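# Fork the loaded pallet into the station seat

## Task

Using the fork, put the pallet and the workpieces on it into the station so that it lies flat on the seat, sits between the side guides, and is pushed fully and squarely against the back stop; all workpieces must still be upright on the pallet, and this must hold with the robot no longer supporting anything.

## Robot and tools

Robot: one six-joint arm carrying a rigid steel lifting fork in place of a gripper. The fork has no motor and no sensor, so no call contains a tool command and no result reports a tool reading. A load stays on the blades only through its shape, gravity and friction.

Fork geometry: two flat blades, 240 mm long, 30 mm wide, 8 mm thick, 110 mm apart, pointing along the tool point's -y axis. The tool point lies halfway between the tines, at mid blade length, on the load-bearing surface. Blade tips are 120 mm from it toward -y; the upright legs behind the load are 120 mm toward +y. The load-bearing faces look along the tool's -z, so the blades are level when tool +z points straight down. If the tips droop, the load slides off. A flat block juts about 9 cm from the last joint's axis toward the fork's -y and rotates with it; watch it for collisions. Heavier loads make the tool point sag below its target and tilt the fork: compare the reported pose with what you sent and correct it.

Scene frame: origin on the table top beneath the arm base, +z up, +y to the left when facing along +x. The base may be tilted relative to the table. The reported tool position can be off, more so at long reach.

Tool execute_actions takes "actions", a list holding at most one item, plus optional "pictures" (boolean; images are included by default). Three forms:
- Empty list {"actions": []}: sends nothing, just returns the current state.
- Motion {"actions": [{"rows": [[...]], "steps": N}]}: N is 1 to 15 control steps of 1/30 s each (default 15). rows has 1 to 15 rows; each row is used for one step, and the final row repeats if rows are fewer than steps.
- Wait {"actions": [{"steps": N}]}: N up to 300; no command is sent, and it returns once N steps have elapsed since the previous result.
A rejected call sends nothing to the robot.

Each row is six numbers in [-1, 1]: dx, dy, dz, rx, ry, rz. A row is a target for the tool point expressed as an offset, in the tool point's own axes, from a fixed reference pose: the pose shown in the latest result that reported it (before any such result in the scene, it is the pose at the start of the action). Every row in an action is measured from that same reference, not from the row before. Scale: 1.0 equals 0.6 m for dx, dy, dz and 180 degrees for the rotation; rx, ry, rz form a single rotation vector. All zeros therefore means return to the reference pose, not hold still.

Motion limits: each step the commanded pose is clipped to at most 70 mm and 16 degrees away from the measured pose, then damped inverse kinematics drives the joints, favouring position over orientation when both can't be met. The elbow cannot fully straighten. Joint speed caps: waist and shoulder 2.09, elbow 3.14, forearm roll, wrist pitch and wrist roll 3.93 rad/s, with 0.3 s to accelerate; joints are slowed together so they arrive together. Joint ranges (rad): waist, shoulder, forearm roll, wrist pitch, wrist roll -6.283 to 6.283; elbow -2.792 to 2.792. After an action ends, the arm continues only to the last clipped pose (at most 70 mm beyond), so a distant target may need several calls; read the pose in each result and command the remainder.

Result lines: the state line gives end_effector_position (m), end_effector_quat_wxyz and linear/angular velocities (m/s, rad/s) in the scene frame. "Hand target" is the pose the controller is currently heading to. "pose unreachable" means the clearance check (which treats any mount block or post under the base as part of the arm) altered or blocked the command; HELD marks each step where a row was not fully sent. Flange force is the estimated external force on the end effector, including carried weight; it is noisy, worst during acceleration and right after sudden stops, and "no reading" means no estimate. MOTOR HOT warns that a motor nears its heat limit; holding a load heats motors even while idle. OVER-TEMPERATURE FAULT means the brakes are set until cooling.

Faults to avoid: if contact torque on a joint reaches its limit (waist 312, shoulder 312, elbow 147, forearm roll, wrist pitch, wrist roll 41.4 N m, carried weight included), or any external force on the arm, fork or load reaches 144 N, the arm halts for 10 s, drops the rest of the call and yields to the contact. Any stop is costly. Avoid drops, slips, slamming, hard impacts and strong pushes, and never let anything leave the table. Loose objects may occasionally be nudged by brief disturbances.

zoom_image: "camera" is cam_high (672x504), cam_low (672x504) or cam_wrist (504x504); "region" is [x0, y0, x1, y1] in image pixels from the top-left corner, at most 504 by 504. It returns an enlarged view of that camera's latest image.

finished_scene: "scene" is the current scene's number. It ends that scene irreversibly, reports whether the goal was met, and gives the next task if any. The goal must hold by itself at that point. Replying without any tool call ends everything. If resuming, first send an empty actions list to learn the current scene and task.

Suggested order: look, level the fork (tool +z down), slide the blades under the pallet, lift gently, carry it level and slowly, lower onto the seat between the guides, push it square to the back stop, set it down, withdraw the blades without dragging it, then verify with cameras.

Each tool is called after "Request:" as name(argument=value, ...) on one line, values as JSON.

## Session

Request:
execute_actions(actions=[])

Scene clock: 0.00 s of 6000.00 s.
end_effector_position=(+0.4681, -0.2956, +0.3436) end_effector_quat_wxyz=(-0.138, +0.873, +0.466, -0.039) end_effector_velocity=(+0.000, +0.000, -0.000) end_effector_angular_velocity=(+0.000, -0.000, +0.000)
Joint positions: [-0.594  0.415  1.472  0.049  1.539 -0.057]
Joint velocities: [ 0. -0.  0.  0. -0.  0.]
Flange force (N, the push that the arm receives, along the end effector's own x y z axes): no reading
Hand target: +0.468, -0.296, +0.344; -0.138, +0.873, +0.466, -0.039

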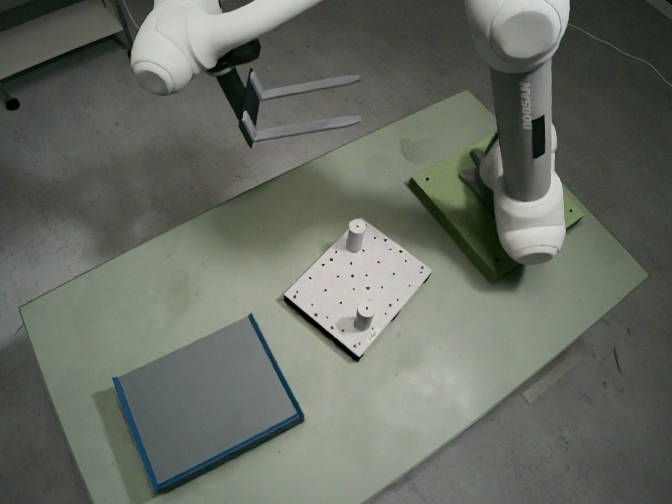

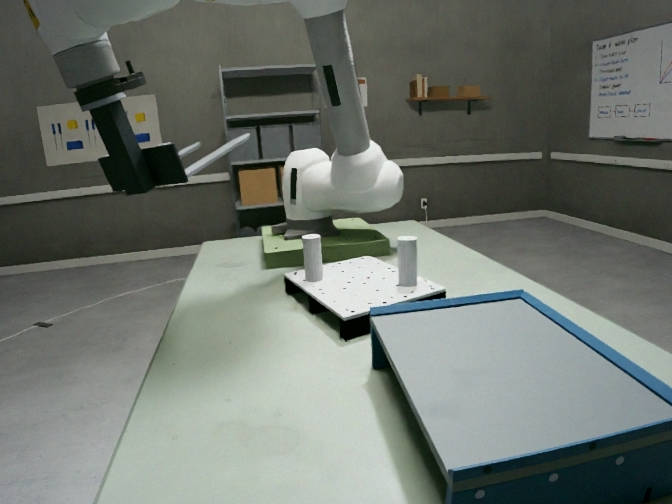

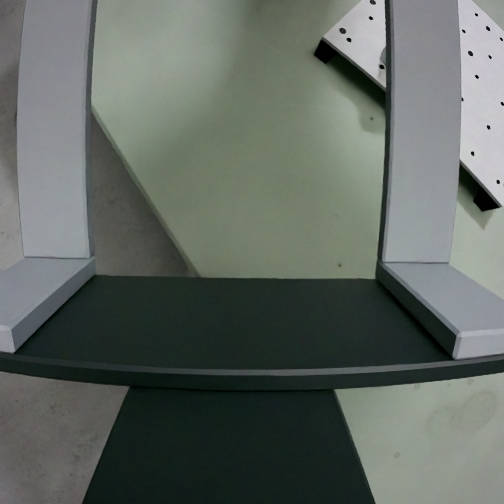

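Request:
zoom_image(camera="cam_low", region=[260, 210, 560, 400])

Request:
zoom_image(camera="cam_high", region=[90, 190, 450, 500])

Region (260, 210, 560, 400) of cam_low's 672x504 image, scaled by 1.680, with more detail than that image has; it fills the top 319 rows of this view, and the rest is white.

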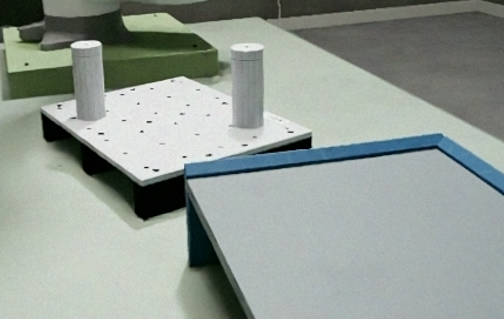

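Region (90, 190, 450, 500) of cam_high's 672x504 image, scaled by 1.400, with more detail than that image has; it fills the top 434 rows of this view, and the rest is white.

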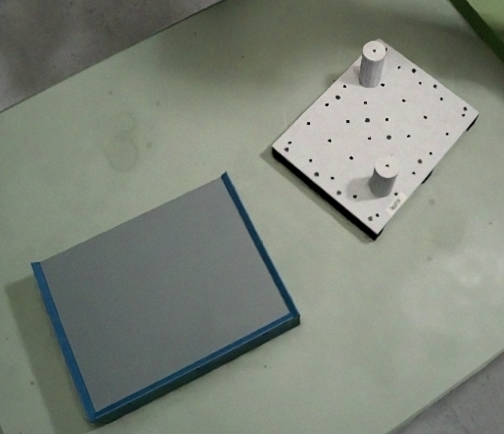

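Request:
execute_actions(actions=[{"rows":[[0.208,0.037,0.072,-0.0926,0.005,0.172]]}])

Request:
execute_actions(actions=[{"steps":15}])

Scene clock: 33.50 s of 6000.00 s.
end_effector_position=(+0.5481, -0.1969, +0.3045) end_effector_quat_wxyz=(-0.008, +0.975, +0.224, +0.005) end_effector_velocity=(-0.006, +0.019, -0.028) end_effector_angular_velocity=(-0.453, +0.057, -0.358)
Joint positions: [-0.509  0.28   1.637  0.021  1.23   0.558]
Joint velocities: [ 0.135 -0.167  0.162 -0.437 -0.197  0.637]
Flange force (N, the push that the arm receives, along the end effector's own x y z axes): [1.6 -0.5 -0.1]
Hand target: +0.548, -0.196, +0.304; -0.000, +0.976, +0.217, +0.001
Off the commanded pose: 0.002 m, 1 deg.
Steps of this call (steps 1 to 90: nothing new was sent; then 30.00 s passed at rest; steps 91 to 105: all 15 steps of this action). Readings (end_effector_position):
91: (+0.4681, -0.2956, +0.3436)
92: (+0.4692, -0.2944, +0.3430)
94: (+0.4783, -0.2834, +0.3385)
98: (+0.5156, -0.2402, +0.3220)
105: the state above

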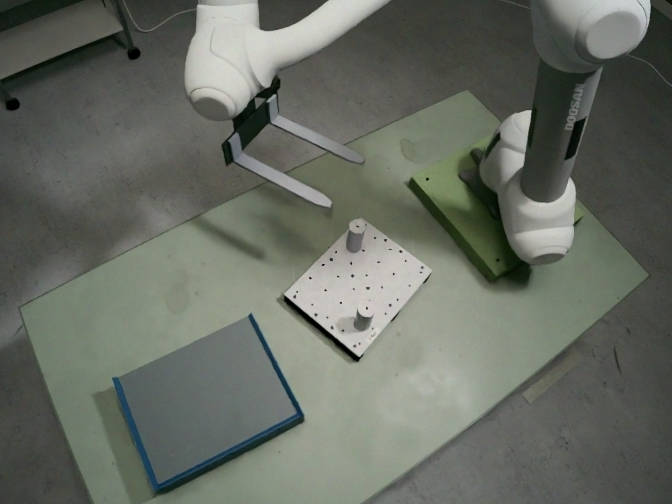

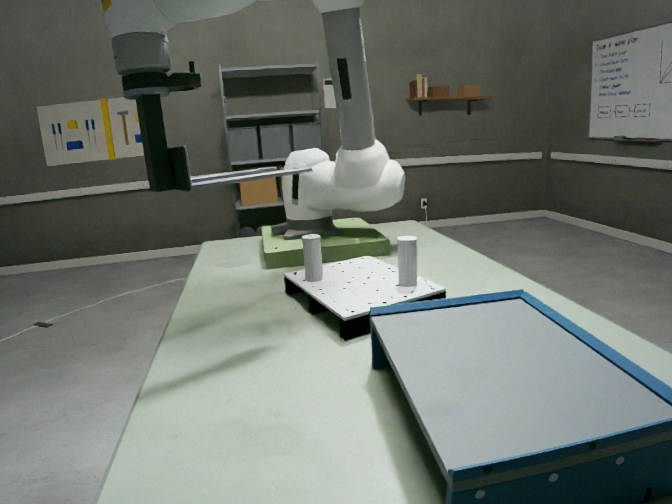

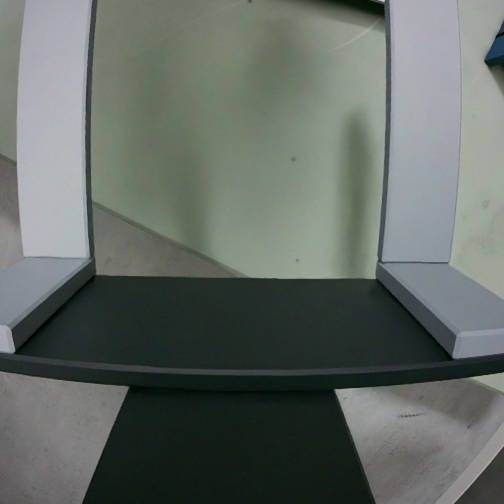

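Scene clock: 34.00 s of 6000.00 s.
end_effector_position=(+0.5478, -0.1958, +0.3037) end_effector_quat_wxyz=(-0.000, +0.976, +0.217, +0.001) end_effector_velocity=(-0.002, +0.000, -0.001) end_effector_angular_velocity=(+0.002, +0.003, -0.002)
Joint positions: [-0.503  0.275  1.642  0.004  1.225  0.584]
Joint velocities: [-0.001  0.     0.003 -0.     0.     0.001]
Flange force (N, the push that the arm receives, along the end effector's own x y z axes): [4.4 0.8 0.6]
Hand target: +0.548, -0.196, +0.304; -0.000, +0.976, +0.217, +0.001
Off the commanded pose: 0.000 m, 0 deg.
Steps of this call (steps 1 to 15: nothing new was sent). Readings (end_effector_position):
1: (+0.5479, -0.1962, +0.3039)
2: (+0.5477, -0.1958, +0.3038)
4: (+0.5478, -0.1958, +0.3037)
8: (+0.5478, -0.1958, +0.3037)
15: the state above

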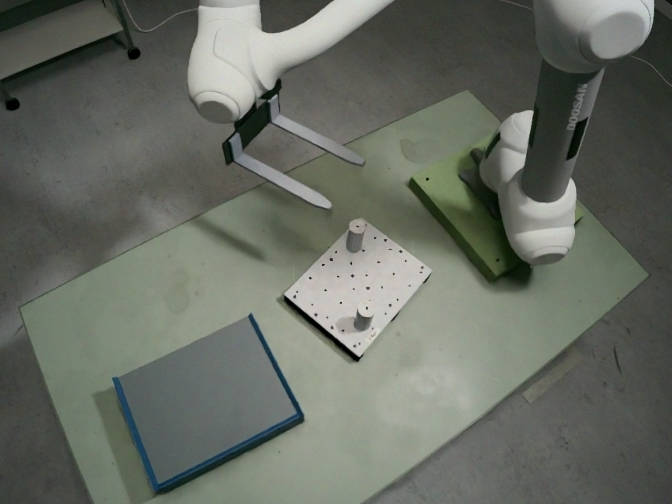

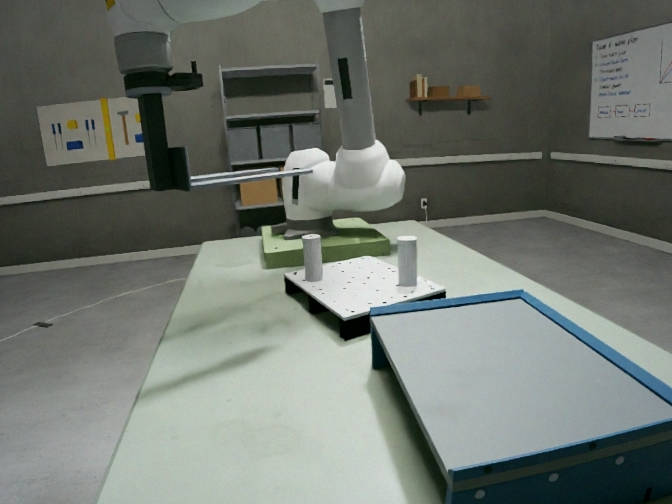

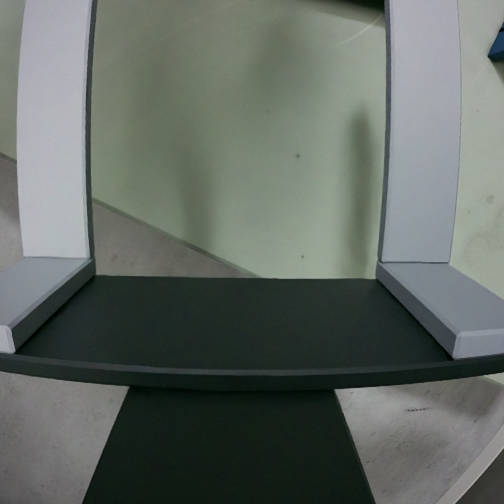

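Request:
execute_actions(actions=[{"rows":[[0,-0.33,0,0,0,0.06]]}])

Request:
execute_actions(actions=[{"steps":10}])

Scene clock: 46.37 s of 6000.00 s.
end_effector_position=(+0.4642, -0.0216, +0.3021) end_effector_quat_wxyz=(-0.002, +0.992, +0.125, +0.001) end_effector_velocity=(-0.046, +0.164, +0.028) end_effector_angular_velocity=(-0.055, -0.005, -0.030)
Joint positions: [-0.345  0.017  1.946  0.007  1.178  0.927]
Joint velocities: [ 0.278 -0.196  0.129 -0.053  0.039  0.328]
Flange force (N, the push that the arm receives, along the end effector's own x y z axes): [8.9 1.8 4.3]
Hand target: +0.464, -0.017, +0.304; -0.000, +0.992, +0.124, +0.001
Off the commanded pose: 0.005 m, 0 deg.
Steps of this call (steps 1 to 90: nothing new was sent; then 8.87 s passed at rest; steps 91 to 105: all 15 steps of this action). Readings (end_effector_position):
91: (+0.5478, -0.1957, +0.3036)
92: (+0.5469, -0.1937, +0.3034)
94: (+0.5387, -0.1759, +0.3028)
98: (+0.5087, -0.1159, +0.3005)
105: the state above

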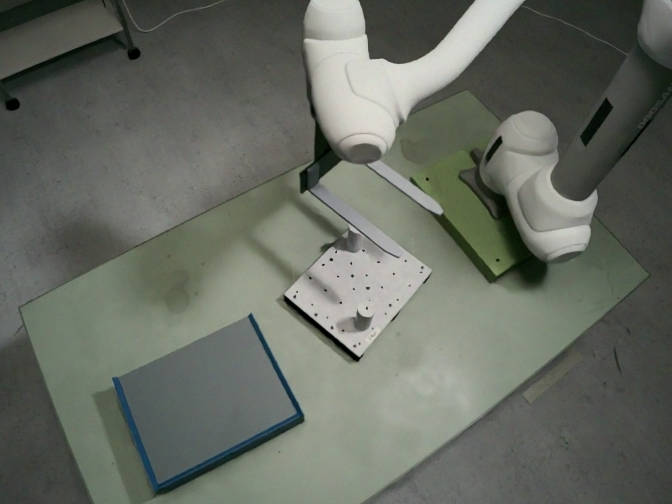

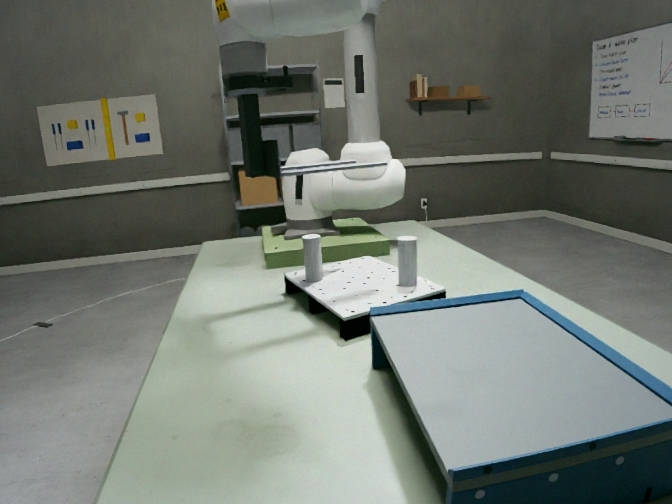

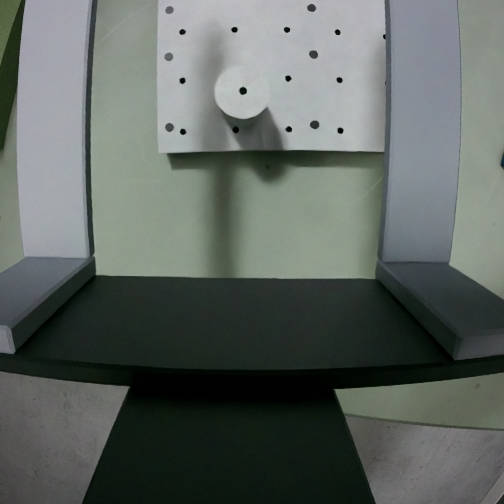

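Scene clock: 46.70 s of 6000.00 s.
end_effector_position=(+0.4638, -0.0167, +0.3036) end_effector_quat_wxyz=(-0.000, +0.992, +0.124, +0.001) end_effector_velocity=(-0.001, -0.000, -0.001) end_effector_angular_velocity=(-0.001, +0.003, +0.001)
Joint positions: [-0.335  0.012  1.948  0.004  1.18   0.94 ]
Joint velocities: [-0.    -0.     0.002 -0.003  0.001 -0.   ]
Flange force (N, the push that the arm receives, along the end effector's own x y z axes): [8.2 -1.8 1.9]
Hand target: +0.464, -0.017, +0.304; -0.000, +0.992, +0.124, +0.001
Off the commanded pose: 0.000 m, 0 deg.
Steps of this call (steps 1 to 10: nothing new was sent). Readings (end_effector_position):
1: (+0.4637, -0.0179, +0.3031)
2: (+0.4639, -0.0168, +0.3036)
4: (+0.4639, -0.0168, +0.3035)
8: (+0.4638, -0.0167, +0.3036)
10: the state above

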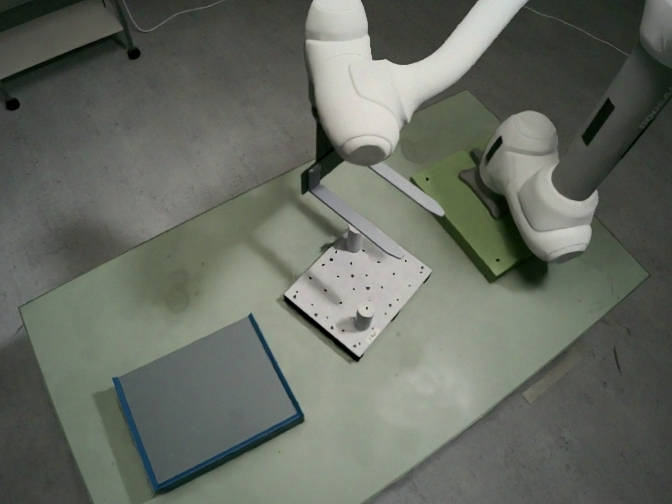

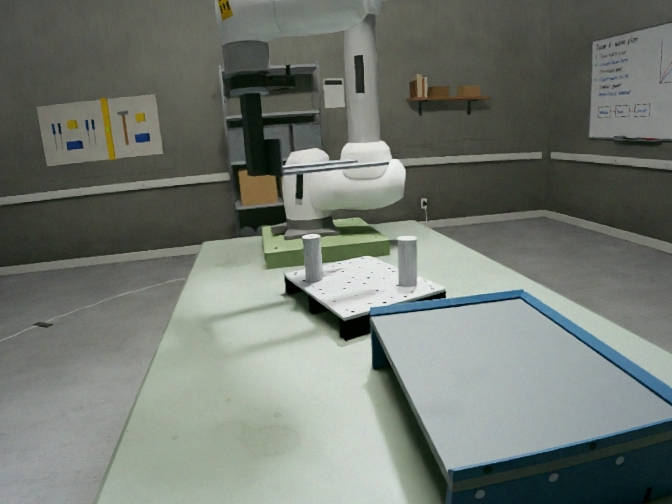

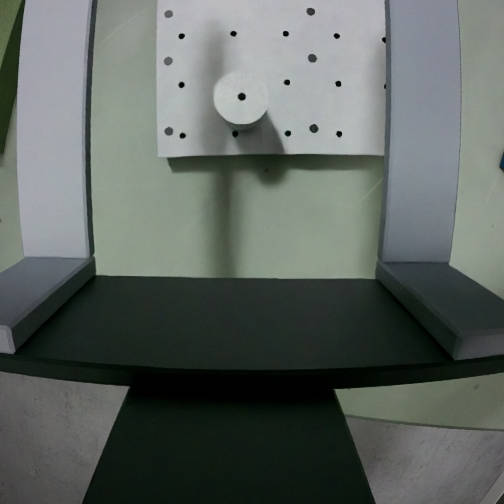

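Request:
execute_actions(actions=[{"rows":[[0.12,0,0,0,0,0]],"steps":12}])

Scene clock: 56.80 s of 6000.00 s.
end_effector_position=(+0.5335, +0.0011, +0.3037) end_effector_quat_wxyz=(-0.001, +0.992, +0.124, +0.001) end_effector_velocity=(+0.000, -0.000, +0.000) end_effector_angular_velocity=(-0.002, -0.001, +0.001)
Joint positions: [-0.263  0.11   1.843  0.004  1.188  1.012]
Joint velocities: [ 0.    -0.    -0.001 -0.001 -0.     0.   ]
Flange force (N, the push that the arm receives, along the end effector's own x y z axes): [7.9 -2.2 -0.1]
Hand target: +0.534, +0.001, +0.304; -0.000, +0.992, +0.124, +0.001
Off the commanded pose: 0.000 m, 0 deg.
Steps of this call (steps 1 to 90: nothing new was sent; then 6.70 s passed at rest; steps 91 to 102: all 12 steps of this action). Readings (end_effector_position):
91: (+0.4640, -0.0167, +0.3036)
92: (+0.4664, -0.0160, +0.3037)
94: (+0.4880, -0.0102, +0.3042)
98: (+0.5321, +0.0015, +0.3036)
102: the state above

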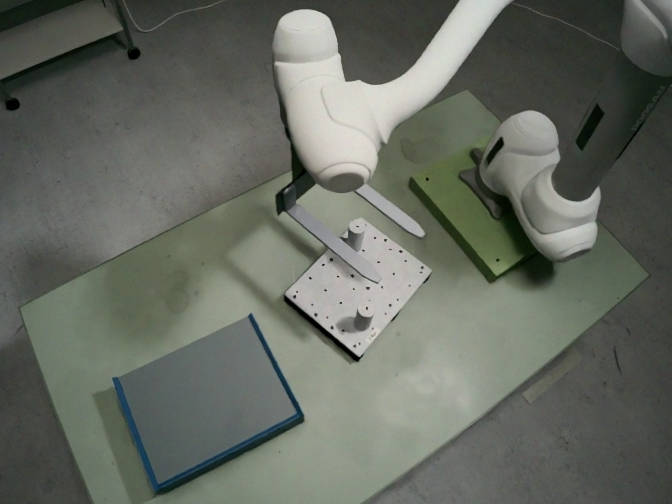

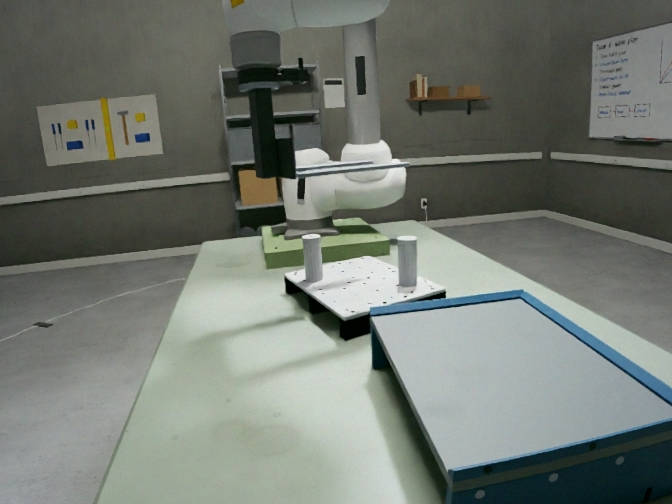

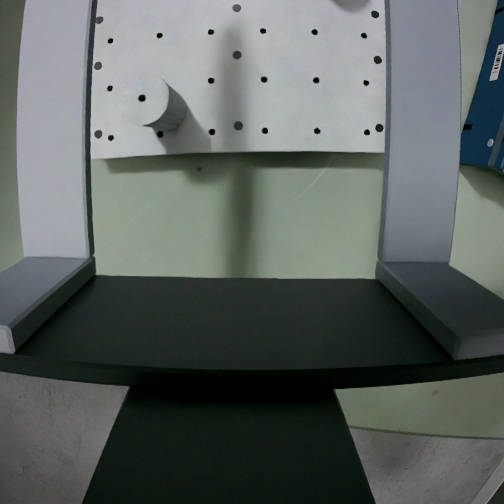

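Request:
execute_actions(actions=[{"rows":[[0,0.3,0.1,0,0,0],[0,0.3,0.1,0,0,0],[0,0.3,0.1,0,0,0],[0,0.3,0.1,0,0,0],[0,0.3,0.1,0,0,0],[0,0.3,0.1,0,0,0],[0,0.3,0.1,0,0,0],[0,0.3,0.1,0,0,0],[0,0.3,0.4,0,0,0]]}], pictures=false)

Request:
execute_actions(actions=[{"steps":10}])

Scene clock: 63.23 s of 6000.00 s.
end_effector_position=(+0.5650, -0.1401, +0.1776) end_effector_quat_wxyz=(-0.001, +0.992, +0.125, -0.001) end_effector_velocity=(+0.060, -0.169, -0.473) end_effector_angular_velocity=(-0.027, -0.068, -0.017)
Joint positions: [-0.45   0.326  1.825  0.002  0.995  0.825]
Joint velocities: [-0.186  0.569  0.189  0.011 -0.831 -0.176]
Flange force (N, the push that the arm receives, along the end effector's own x y z axes): [5.6 -0.3 -2.3]
Hand target: +0.566, -0.152, +0.132; -0.000, +0.992, +0.124, -0.000
Off the commanded pose: 0.119 m, 0 deg; position clipped at the last step of the last action.
Steps of this call (steps 1 to 90: nothing new was sent; then 2.93 s passed at rest; steps 91 to 105: all 15 steps of this action). Readings (end_effector_position):
91: (+0.5336, +0.0010, +0.3037)
92: (+0.5343, -0.0013, +0.3031)
94: (+0.5389, -0.0215, +0.2963)
98: (+0.5523, -0.0876, +0.2732)
105: the state above

Scene clock: 73.33 s of 6000.00 s.
end_effector_position=(+0.5649, -0.1449, +0.1562) end_effector_quat_wxyz=(-0.005, +0.992, +0.123, -0.004) end_effector_velocity=(+0.000, -0.000, -0.000) end_effector_angular_velocity=(-0.001, +0.000, +0.001)
Joint positions: [-0.458  0.353  1.834  0.005  0.968  0.818]
Joint velocities: [ 0.     0.    -0.    -0.001 -0.     0.   ]
Flange force (N, the push that the arm receives, along the end effector's own x y z axes): [5.7 0.1 -5.4]
Hand target: +0.565, -0.145, +0.156; -0.005, +0.992, +0.123, -0.004
Off the commanded pose: 0.098 m, 1 deg; position clipped at the last step of the last action.
FORCE FAULT: contact force on the arm reached its limit, and the arm stopped for 10 seconds. The contact can be on any part of the arm, not only on its tool. The arm ran no command of this call. The arm holds still and accepts commands again. Move the arm away from the contact; if what it grips holds it there, let go first. Pushing or pulling that hard again can fault the arm again.
The stop began at step 3 of this call (marked STOPPED below). From that step on the arm followed nothing that you had sent. Nothing is kept back now.
Steps of this call (steps 1 to 2: nothing new was sent; steps 3 to 303: the stop). Readings (end_effector_position):
1: (+0.5664, -0.1451, +0.1611)
2: (+0.5648, -0.1450, +0.1560)
3: (+0.5649, -0.1447, +0.1563) STOPPED
4: (+0.5648, -0.1448, +0.1562)
8: (+0.5649, -0.1449, +0.1562)
303: the state above

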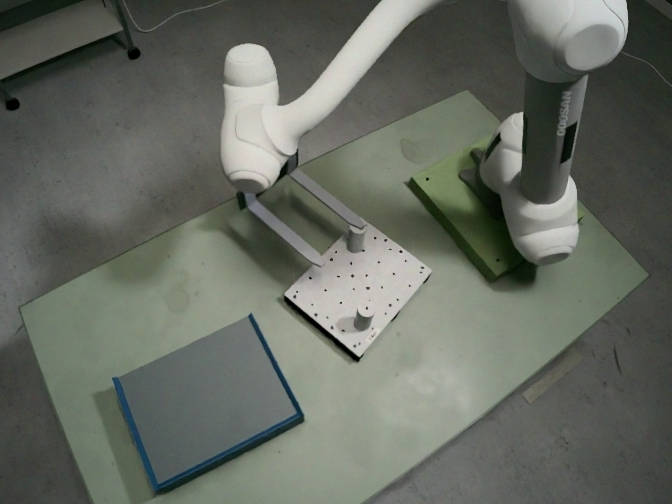

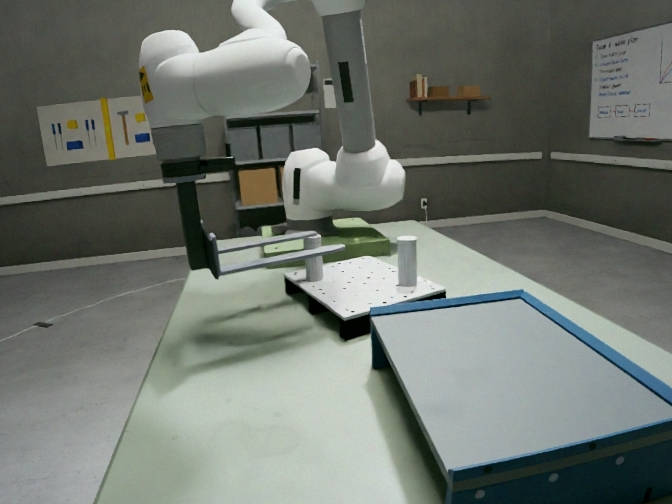

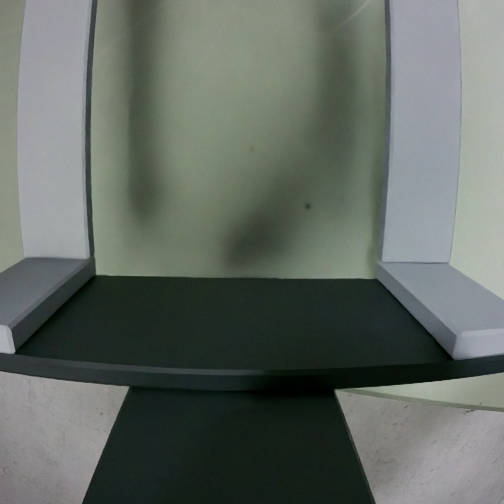

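Request:
execute_actions(actions=[{"rows":[[0,0,-0.03,0,0,0],[0,0.05,-0.03,0,0,0],[0,0.18,-0.03,-0.003,0,0]]}])

Scene clock: 77.90 s of 6000.00 s.
end_effector_position=(+0.5912, -0.2497, +0.1731) end_effector_quat_wxyz=(-0.000, +0.992, +0.123, -0.004) end_effector_velocity=(+0.000, +0.000, +0.000) end_effector_angular_velocity=(+0.001, -0.001, +0.000)
Joint positions: [-0.562  0.436  1.67  -0.004  1.042  0.72 ]
Joint velocities: [ 0.    -0.    -0.001  0.001  0.    -0.001]
Flange force (N, the push that the arm receives, along the end effector's own x y z axes): [5.8 -1.0 0.4]
Hand target: +0.591, -0.250, +0.173; -0.000, +0.992, +0.123, -0.004
Off the commanded pose: 0.000 m, 0 deg.
Steps of this call (steps 1 to 90: nothing new was sent; then 1.07 s passed at rest; steps 91 to 105: all 15 steps of this action). Readings (end_effector_position):
91: (+0.5648, -0.1449, +0.1562)
92: (+0.5645, -0.1447, +0.1590)
94: (+0.5702, -0.1559, +0.1759)
98: (+0.5830, -0.2259, +0.1752)
105: the state above

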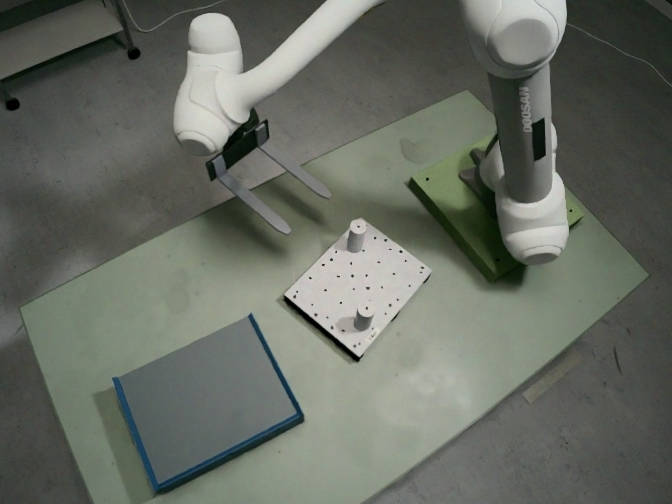

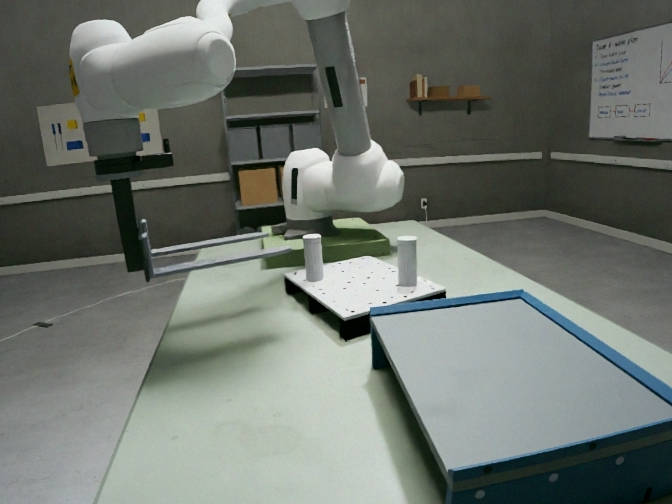

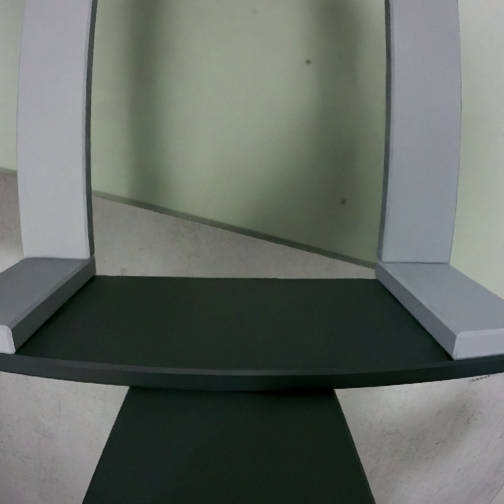

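Request:
execute_actions(actions=[{"rows":[[0,0,0.19,0,0,0]]}])

Scene clock: 82.33 s of 6000.00 s.
end_effector_position=(+0.5903, -0.2498, +0.0590) end_effector_quat_wxyz=(-0.000, +0.992, +0.123, -0.004) end_effector_velocity=(-0.001, -0.001, -0.000) end_effector_angular_velocity=(-0.000, +0.001, -0.002)
Joint positions: [-0.562  0.544  1.745 -0.004  0.859  0.72 ]
Joint velocities: [-0.001 -0.     0.001 -0.001 -0.001  0.001]
Flange force (N, the push that the arm receives, along the end effector's own x y z axes): [4.7 0.5 -0.2]
Hand target: +0.590, -0.250, +0.059; -0.000, +0.992, +0.123, -0.004
Off the commanded pose: 0.000 m, 0 deg.
Steps of this call (steps 1 to 90: nothing new was sent; then 0.93 s passed at rest; steps 91 to 105: all 15 steps of this action). Readings (end_effector_position):
91: (+0.5913, -0.2498, +0.1730)
92: (+0.5918, -0.2501, +0.1696)
94: (+0.5905, -0.2493, +0.1373)
98: (+0.5870, -0.2478, +0.0695)
105: the state above

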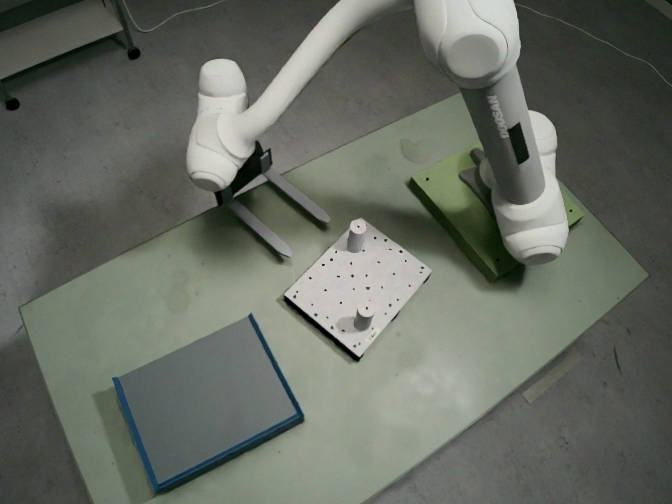

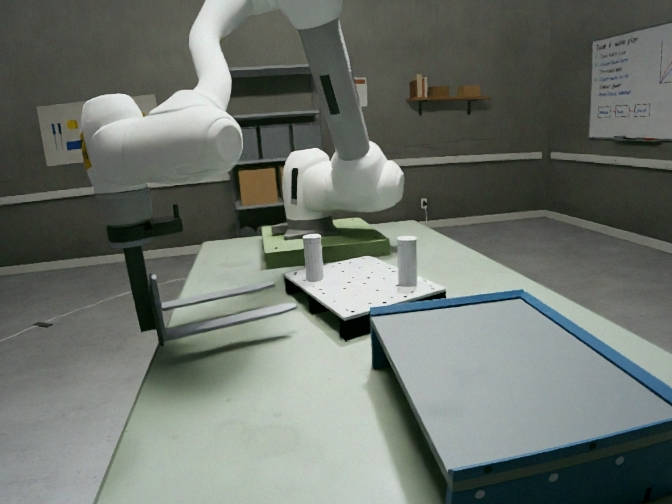

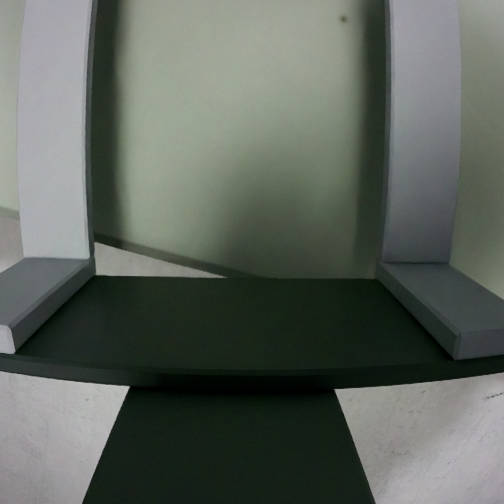

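Request:
execute_actions(actions=[{"rows":[[0.012,0,0.05,0,0,0],[0.012,0,0.05,0,0,0],[0.012,0,0.05,0,0,0],[0.012,0,0.05,0,0,0],[0.012,0,0.05,0,0,0],[0.012,-0.07,0.05,0,0,0]]}])

Request:
zoom_image(camera="cam_low", region=[200, 230, 460, 380])

Scene clock: 91.47 s of 6000.00 s.
end_effector_position=(+0.5869, -0.2073, +0.0289) end_effector_quat_wxyz=(-0.000, +0.992, +0.123, -0.004) end_effector_velocity=(-0.000, -0.000, -0.000) end_effector_angular_velocity=(-0.001, +0.001, +0.000)
Joint positions: [-0.516  0.548  1.811 -0.004  0.789  0.766]
Joint velocities: [ 0.     0.     0.    -0.002  0.     0.002]
Flange force (N, the push that the arm receives, along the end effector's own x y z axes): [8.5 1.8 0.5]
Hand target: +0.587, -0.207, +0.029; -0.000, +0.992, +0.123, -0.004
Off the commanded pose: 0.000 m, 0 deg.
Steps of this call (steps 1 to 90: nothing new was sent; then 5.63 s passed at rest; steps 91 to 105: all 15 steps of this action). Readings (end_effector_position):
91: (+0.5904, -0.2499, +0.0589)
92: (+0.5912, -0.2498, +0.0566)
94: (+0.5953, -0.2487, +0.0380)
98: (+0.5947, -0.2361, +0.0284)
105: the state above

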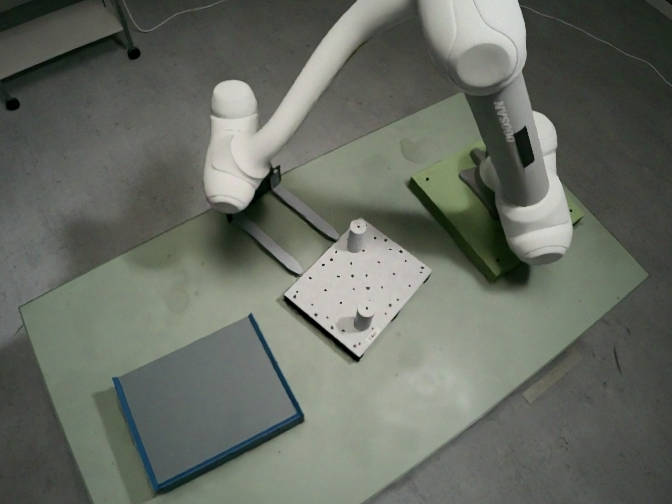

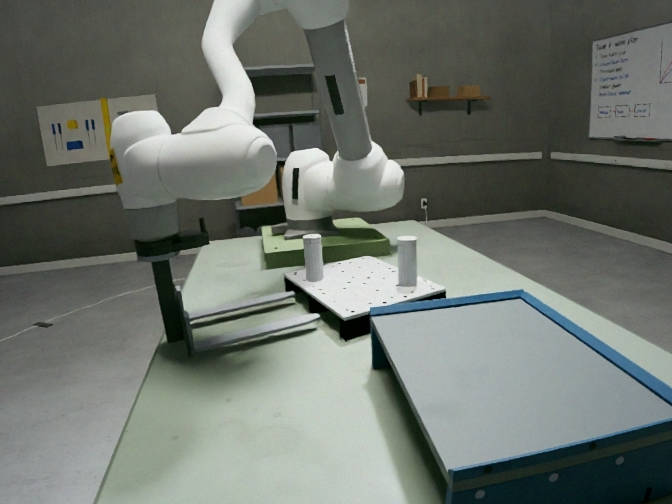

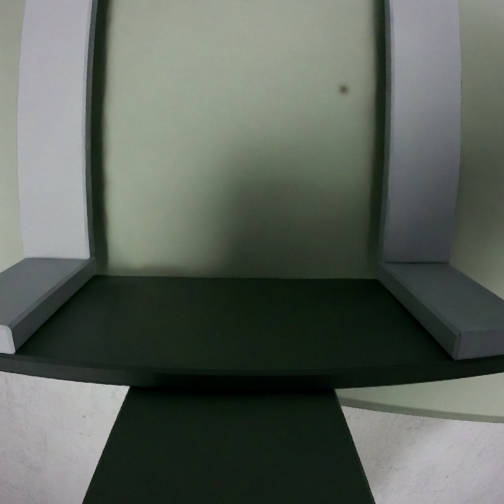

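Region (200, 230, 460, 380) of cam_low's 672x504 image, scaled by 1.938, with more detail than that image has; it fills the top 291 rows of this view, and the rest is white.

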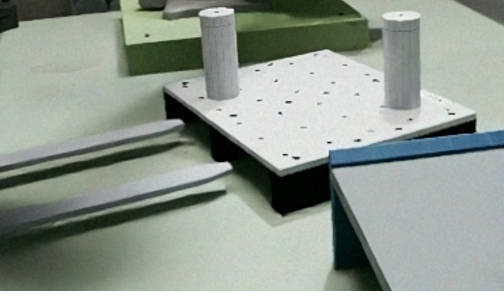

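Request:
execute_actions(actions=[{"rows":[[0,-0.05,0,0,0,0],[0,-0.05,0,0,0,0],[0,-0.05,0,0,0,0],[0,-0.1,0,0,0,0],[0,-0.1,0,0,0,0],[0,-0.1,0,0,0,0],[0,-0.15,0,0,0,0],[0,-0.15,0,0,0,0],[0,-0.15,0,0,0,0],[0,-0.2,0,0,0,0],[0,-0.2,0,0,0,0],[0,-0.2,0,0,0,0],[0,-0.25,0,0,0,0]]}])

Scene clock: 98.77 s of 6000.00 s.
end_effector_position=(+0.5536, -0.0764, +0.0289) end_effector_quat_wxyz=(-0.001, +0.992, +0.123, -0.003) end_effector_velocity=(-0.108, +0.337, -0.001) end_effector_angular_velocity=(+0.020, +0.034, +0.023)
Joint positions: [-0.368  0.449  1.988 -0.     0.712  0.911]
Joint velocities: [ 0.422 -0.228  0.41   0.012 -0.142  0.389]
Flange force (N, the push that the arm receives, along the end effector's own x y z axes): [4.7 -2.9 -1.4]
Hand target: +0.550, -0.063, +0.029; -0.001, +0.992, +0.123, -0.004
Off the commanded pose: 0.015 m, 0 deg.
Steps of this call (steps 1 to 90: nothing new was sent; then 3.80 s passed at rest; steps 91 to 105: all 15 steps of this action). Readings (end_effector_position):
91: (+0.5869, -0.2073, +0.0290)
92: (+0.5864, -0.2046, +0.0290)
94: (+0.5803, -0.1838, +0.0288)
98: (+0.5711, -0.1454, +0.0289)
105: the state above

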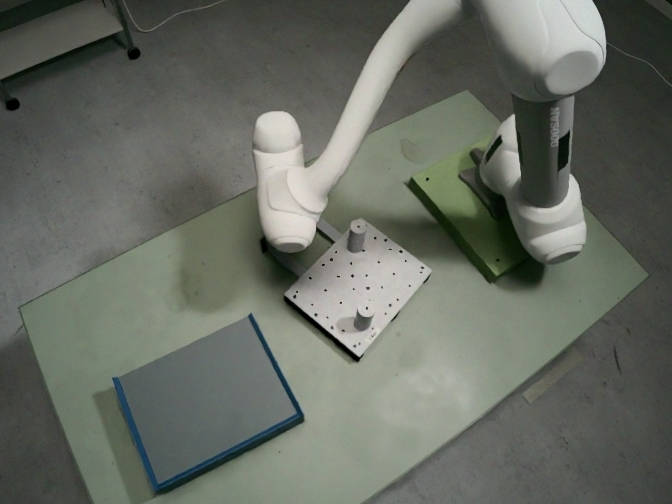

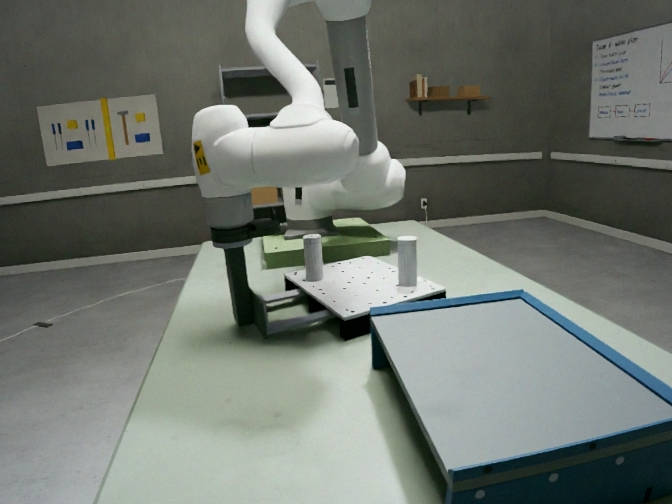

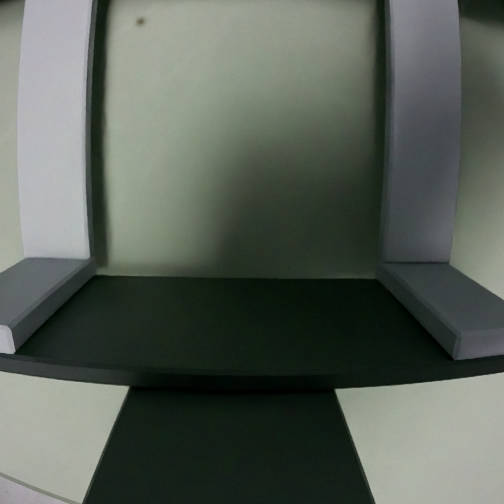

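Request:
execute_actions(actions=[{"rows":[[0,-0.06,0,0,0,0],[0,-0.08,0,0,0,0],[0,-0.1,0,0,0,0],[0,-0.12,0,0,0,0],[0,-0.135,0,0,0,0]],"steps":12}])

Request:
zoom_image(camera="cam_low", region=[200, 190, 460, 350])

Scene clock: 102.90 s of 6000.00 s.
end_effector_position=(+0.5338, +0.0023, +0.0291) end_effector_quat_wxyz=(-0.001, +0.992, +0.123, -0.003) end_effector_velocity=(-0.000, -0.000, -0.000) end_effector_angular_velocity=(-0.002, +0.001, -0.002)
Joint positions: [-0.259  0.4    2.071  0.002  0.678  1.019]
Joint velocities: [ 0.    -0.     0.    -0.003  0.     0.004]
Flange force (N, the push that the arm receives, along the end effector's own x y z axes): [10.8 -2.2 -0.3]
Hand target: +0.534, +0.002, +0.029; -0.001, +0.992, +0.123, -0.003
Off the commanded pose: 0.000 m, 0 deg.
Steps of this call (steps 1 to 90: nothing new was sent; then 0.73 s passed at rest; steps 91 to 102: all 12 steps of this action). Readings (end_effector_position):
91: (+0.5499, -0.0626, +0.0289)
92: (+0.5497, -0.0605, +0.0289)
94: (+0.5442, -0.0405, +0.0288)
98: (+0.5332, -0.0003, +0.0289)
102: the state above

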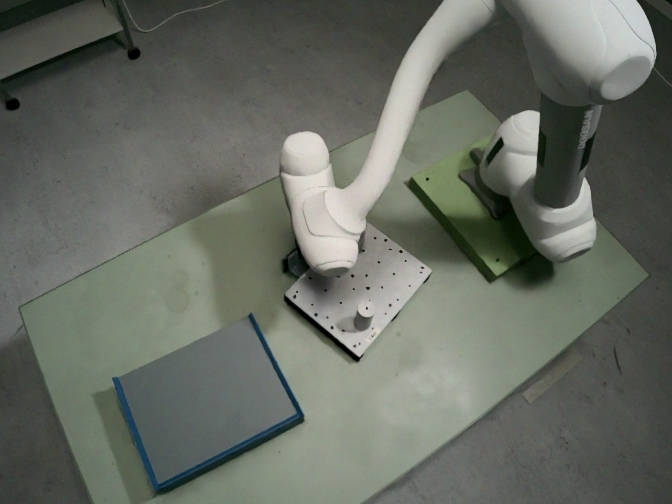

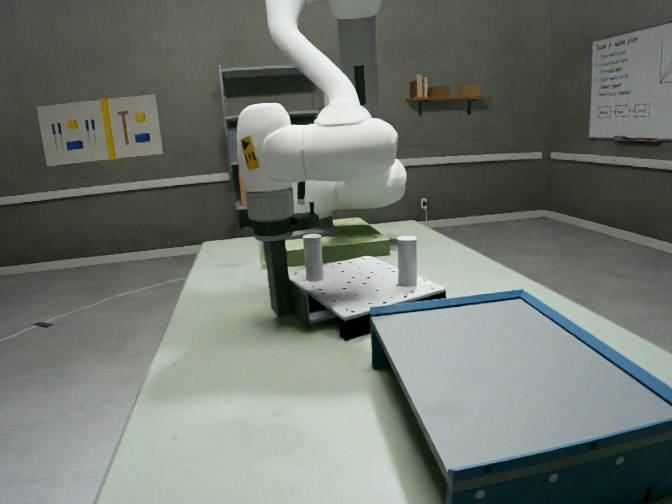

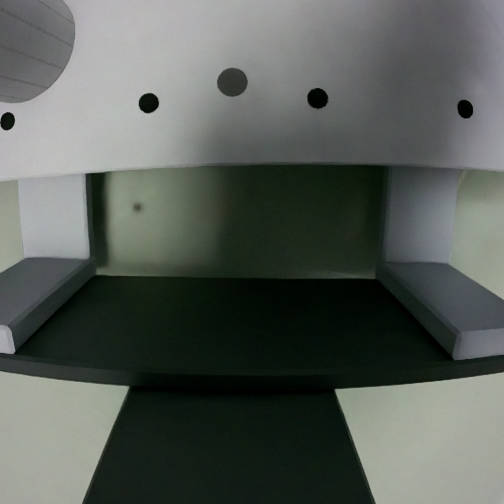

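Region (200, 190, 460, 350) of cam_low's 672x504 image, scaled by 1.938, with more detail than that image has; it fills the top 310 rows of this view, and the rest is white.

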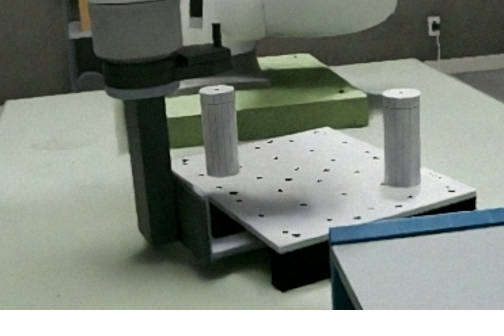

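Request:
execute_actions(actions=[{"rows":[[0,-0.02,0,0,0,0],[0,-0.035,0,0,0,0],[0,-0.045,0,0,0,0],[0,-0.045,0,0,0,0],[0,-0.045,0,0,0,0],[0,-0.045,-0.01,0,0,0],[0,-0.045,-0.02,0,0,0],[0,-0.045,-0.03,0,0,0],[0,-0.045,-0.04,0.002,0,0],[0,-0.045,-0.05,0.004,0,0],[0,-0.045,-0.06,0.006,0,0],[0,-0.045,-0.07,0.007,0,0],[0,-0.045,-0.08,0.007,0,0]]}])

Scene clock: 116.53 s of 6000.00 s.
end_effector_position=(+0.5276, +0.0285, +0.0757) end_effector_quat_wxyz=(-0.012, +0.992, +0.123, -0.004) end_effector_velocity=(+0.010, -0.005, +0.089) end_effector_angular_velocity=(+0.010, -0.012, -0.006)
Joint positions: [-0.229  0.329  2.067  0.029  0.764  1.029]
Joint velocities: [-0.011 -0.109 -0.064  0.014  0.165 -0.012]
Flange force (N, the push that the arm receives, along the end effector's own x y z axes): [5.2 -6.7 10.5]
Hand target: +0.527, +0.028, +0.077; -0.012, +0.992, +0.123, -0.005
Off the commanded pose: 0.001 m, 0 deg.
Steps of this call (steps 1 to 90: nothing new was sent; then 10.13 s passed at rest; steps 91 to 105: all 15 steps of this action). Readings (end_effector_position):
91: (+0.5339, +0.0023, +0.0292)
92: (+0.5338, +0.0042, +0.0293)
94: (+0.5294, +0.0188, +0.0292)
98: (+0.5267, +0.0286, +0.0355)
105: the state above

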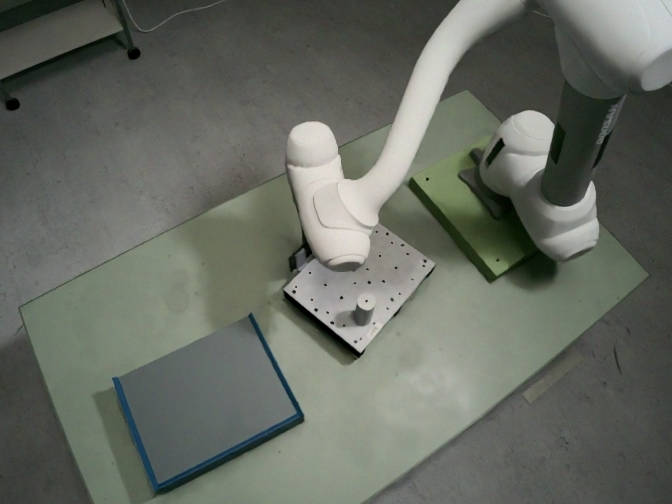

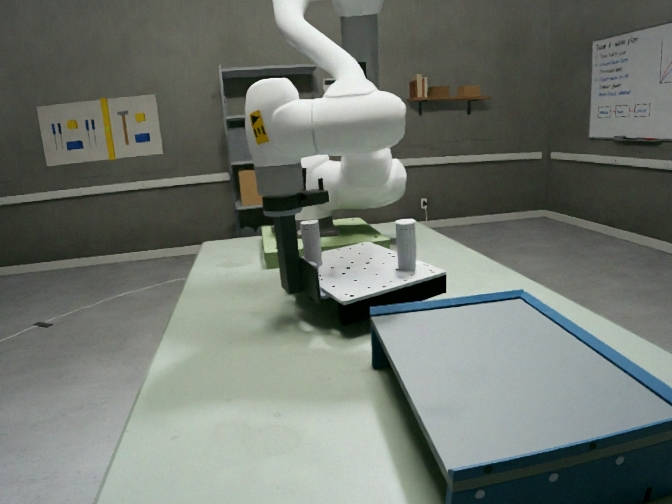

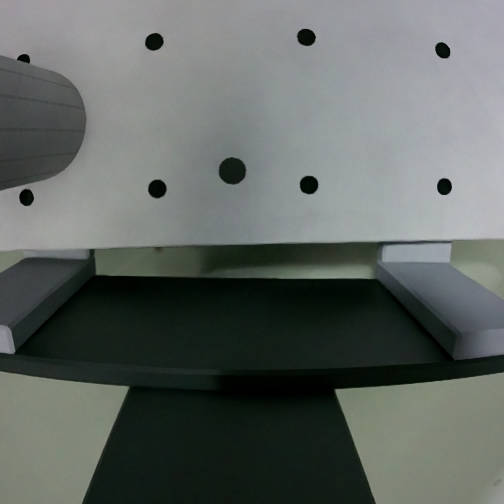

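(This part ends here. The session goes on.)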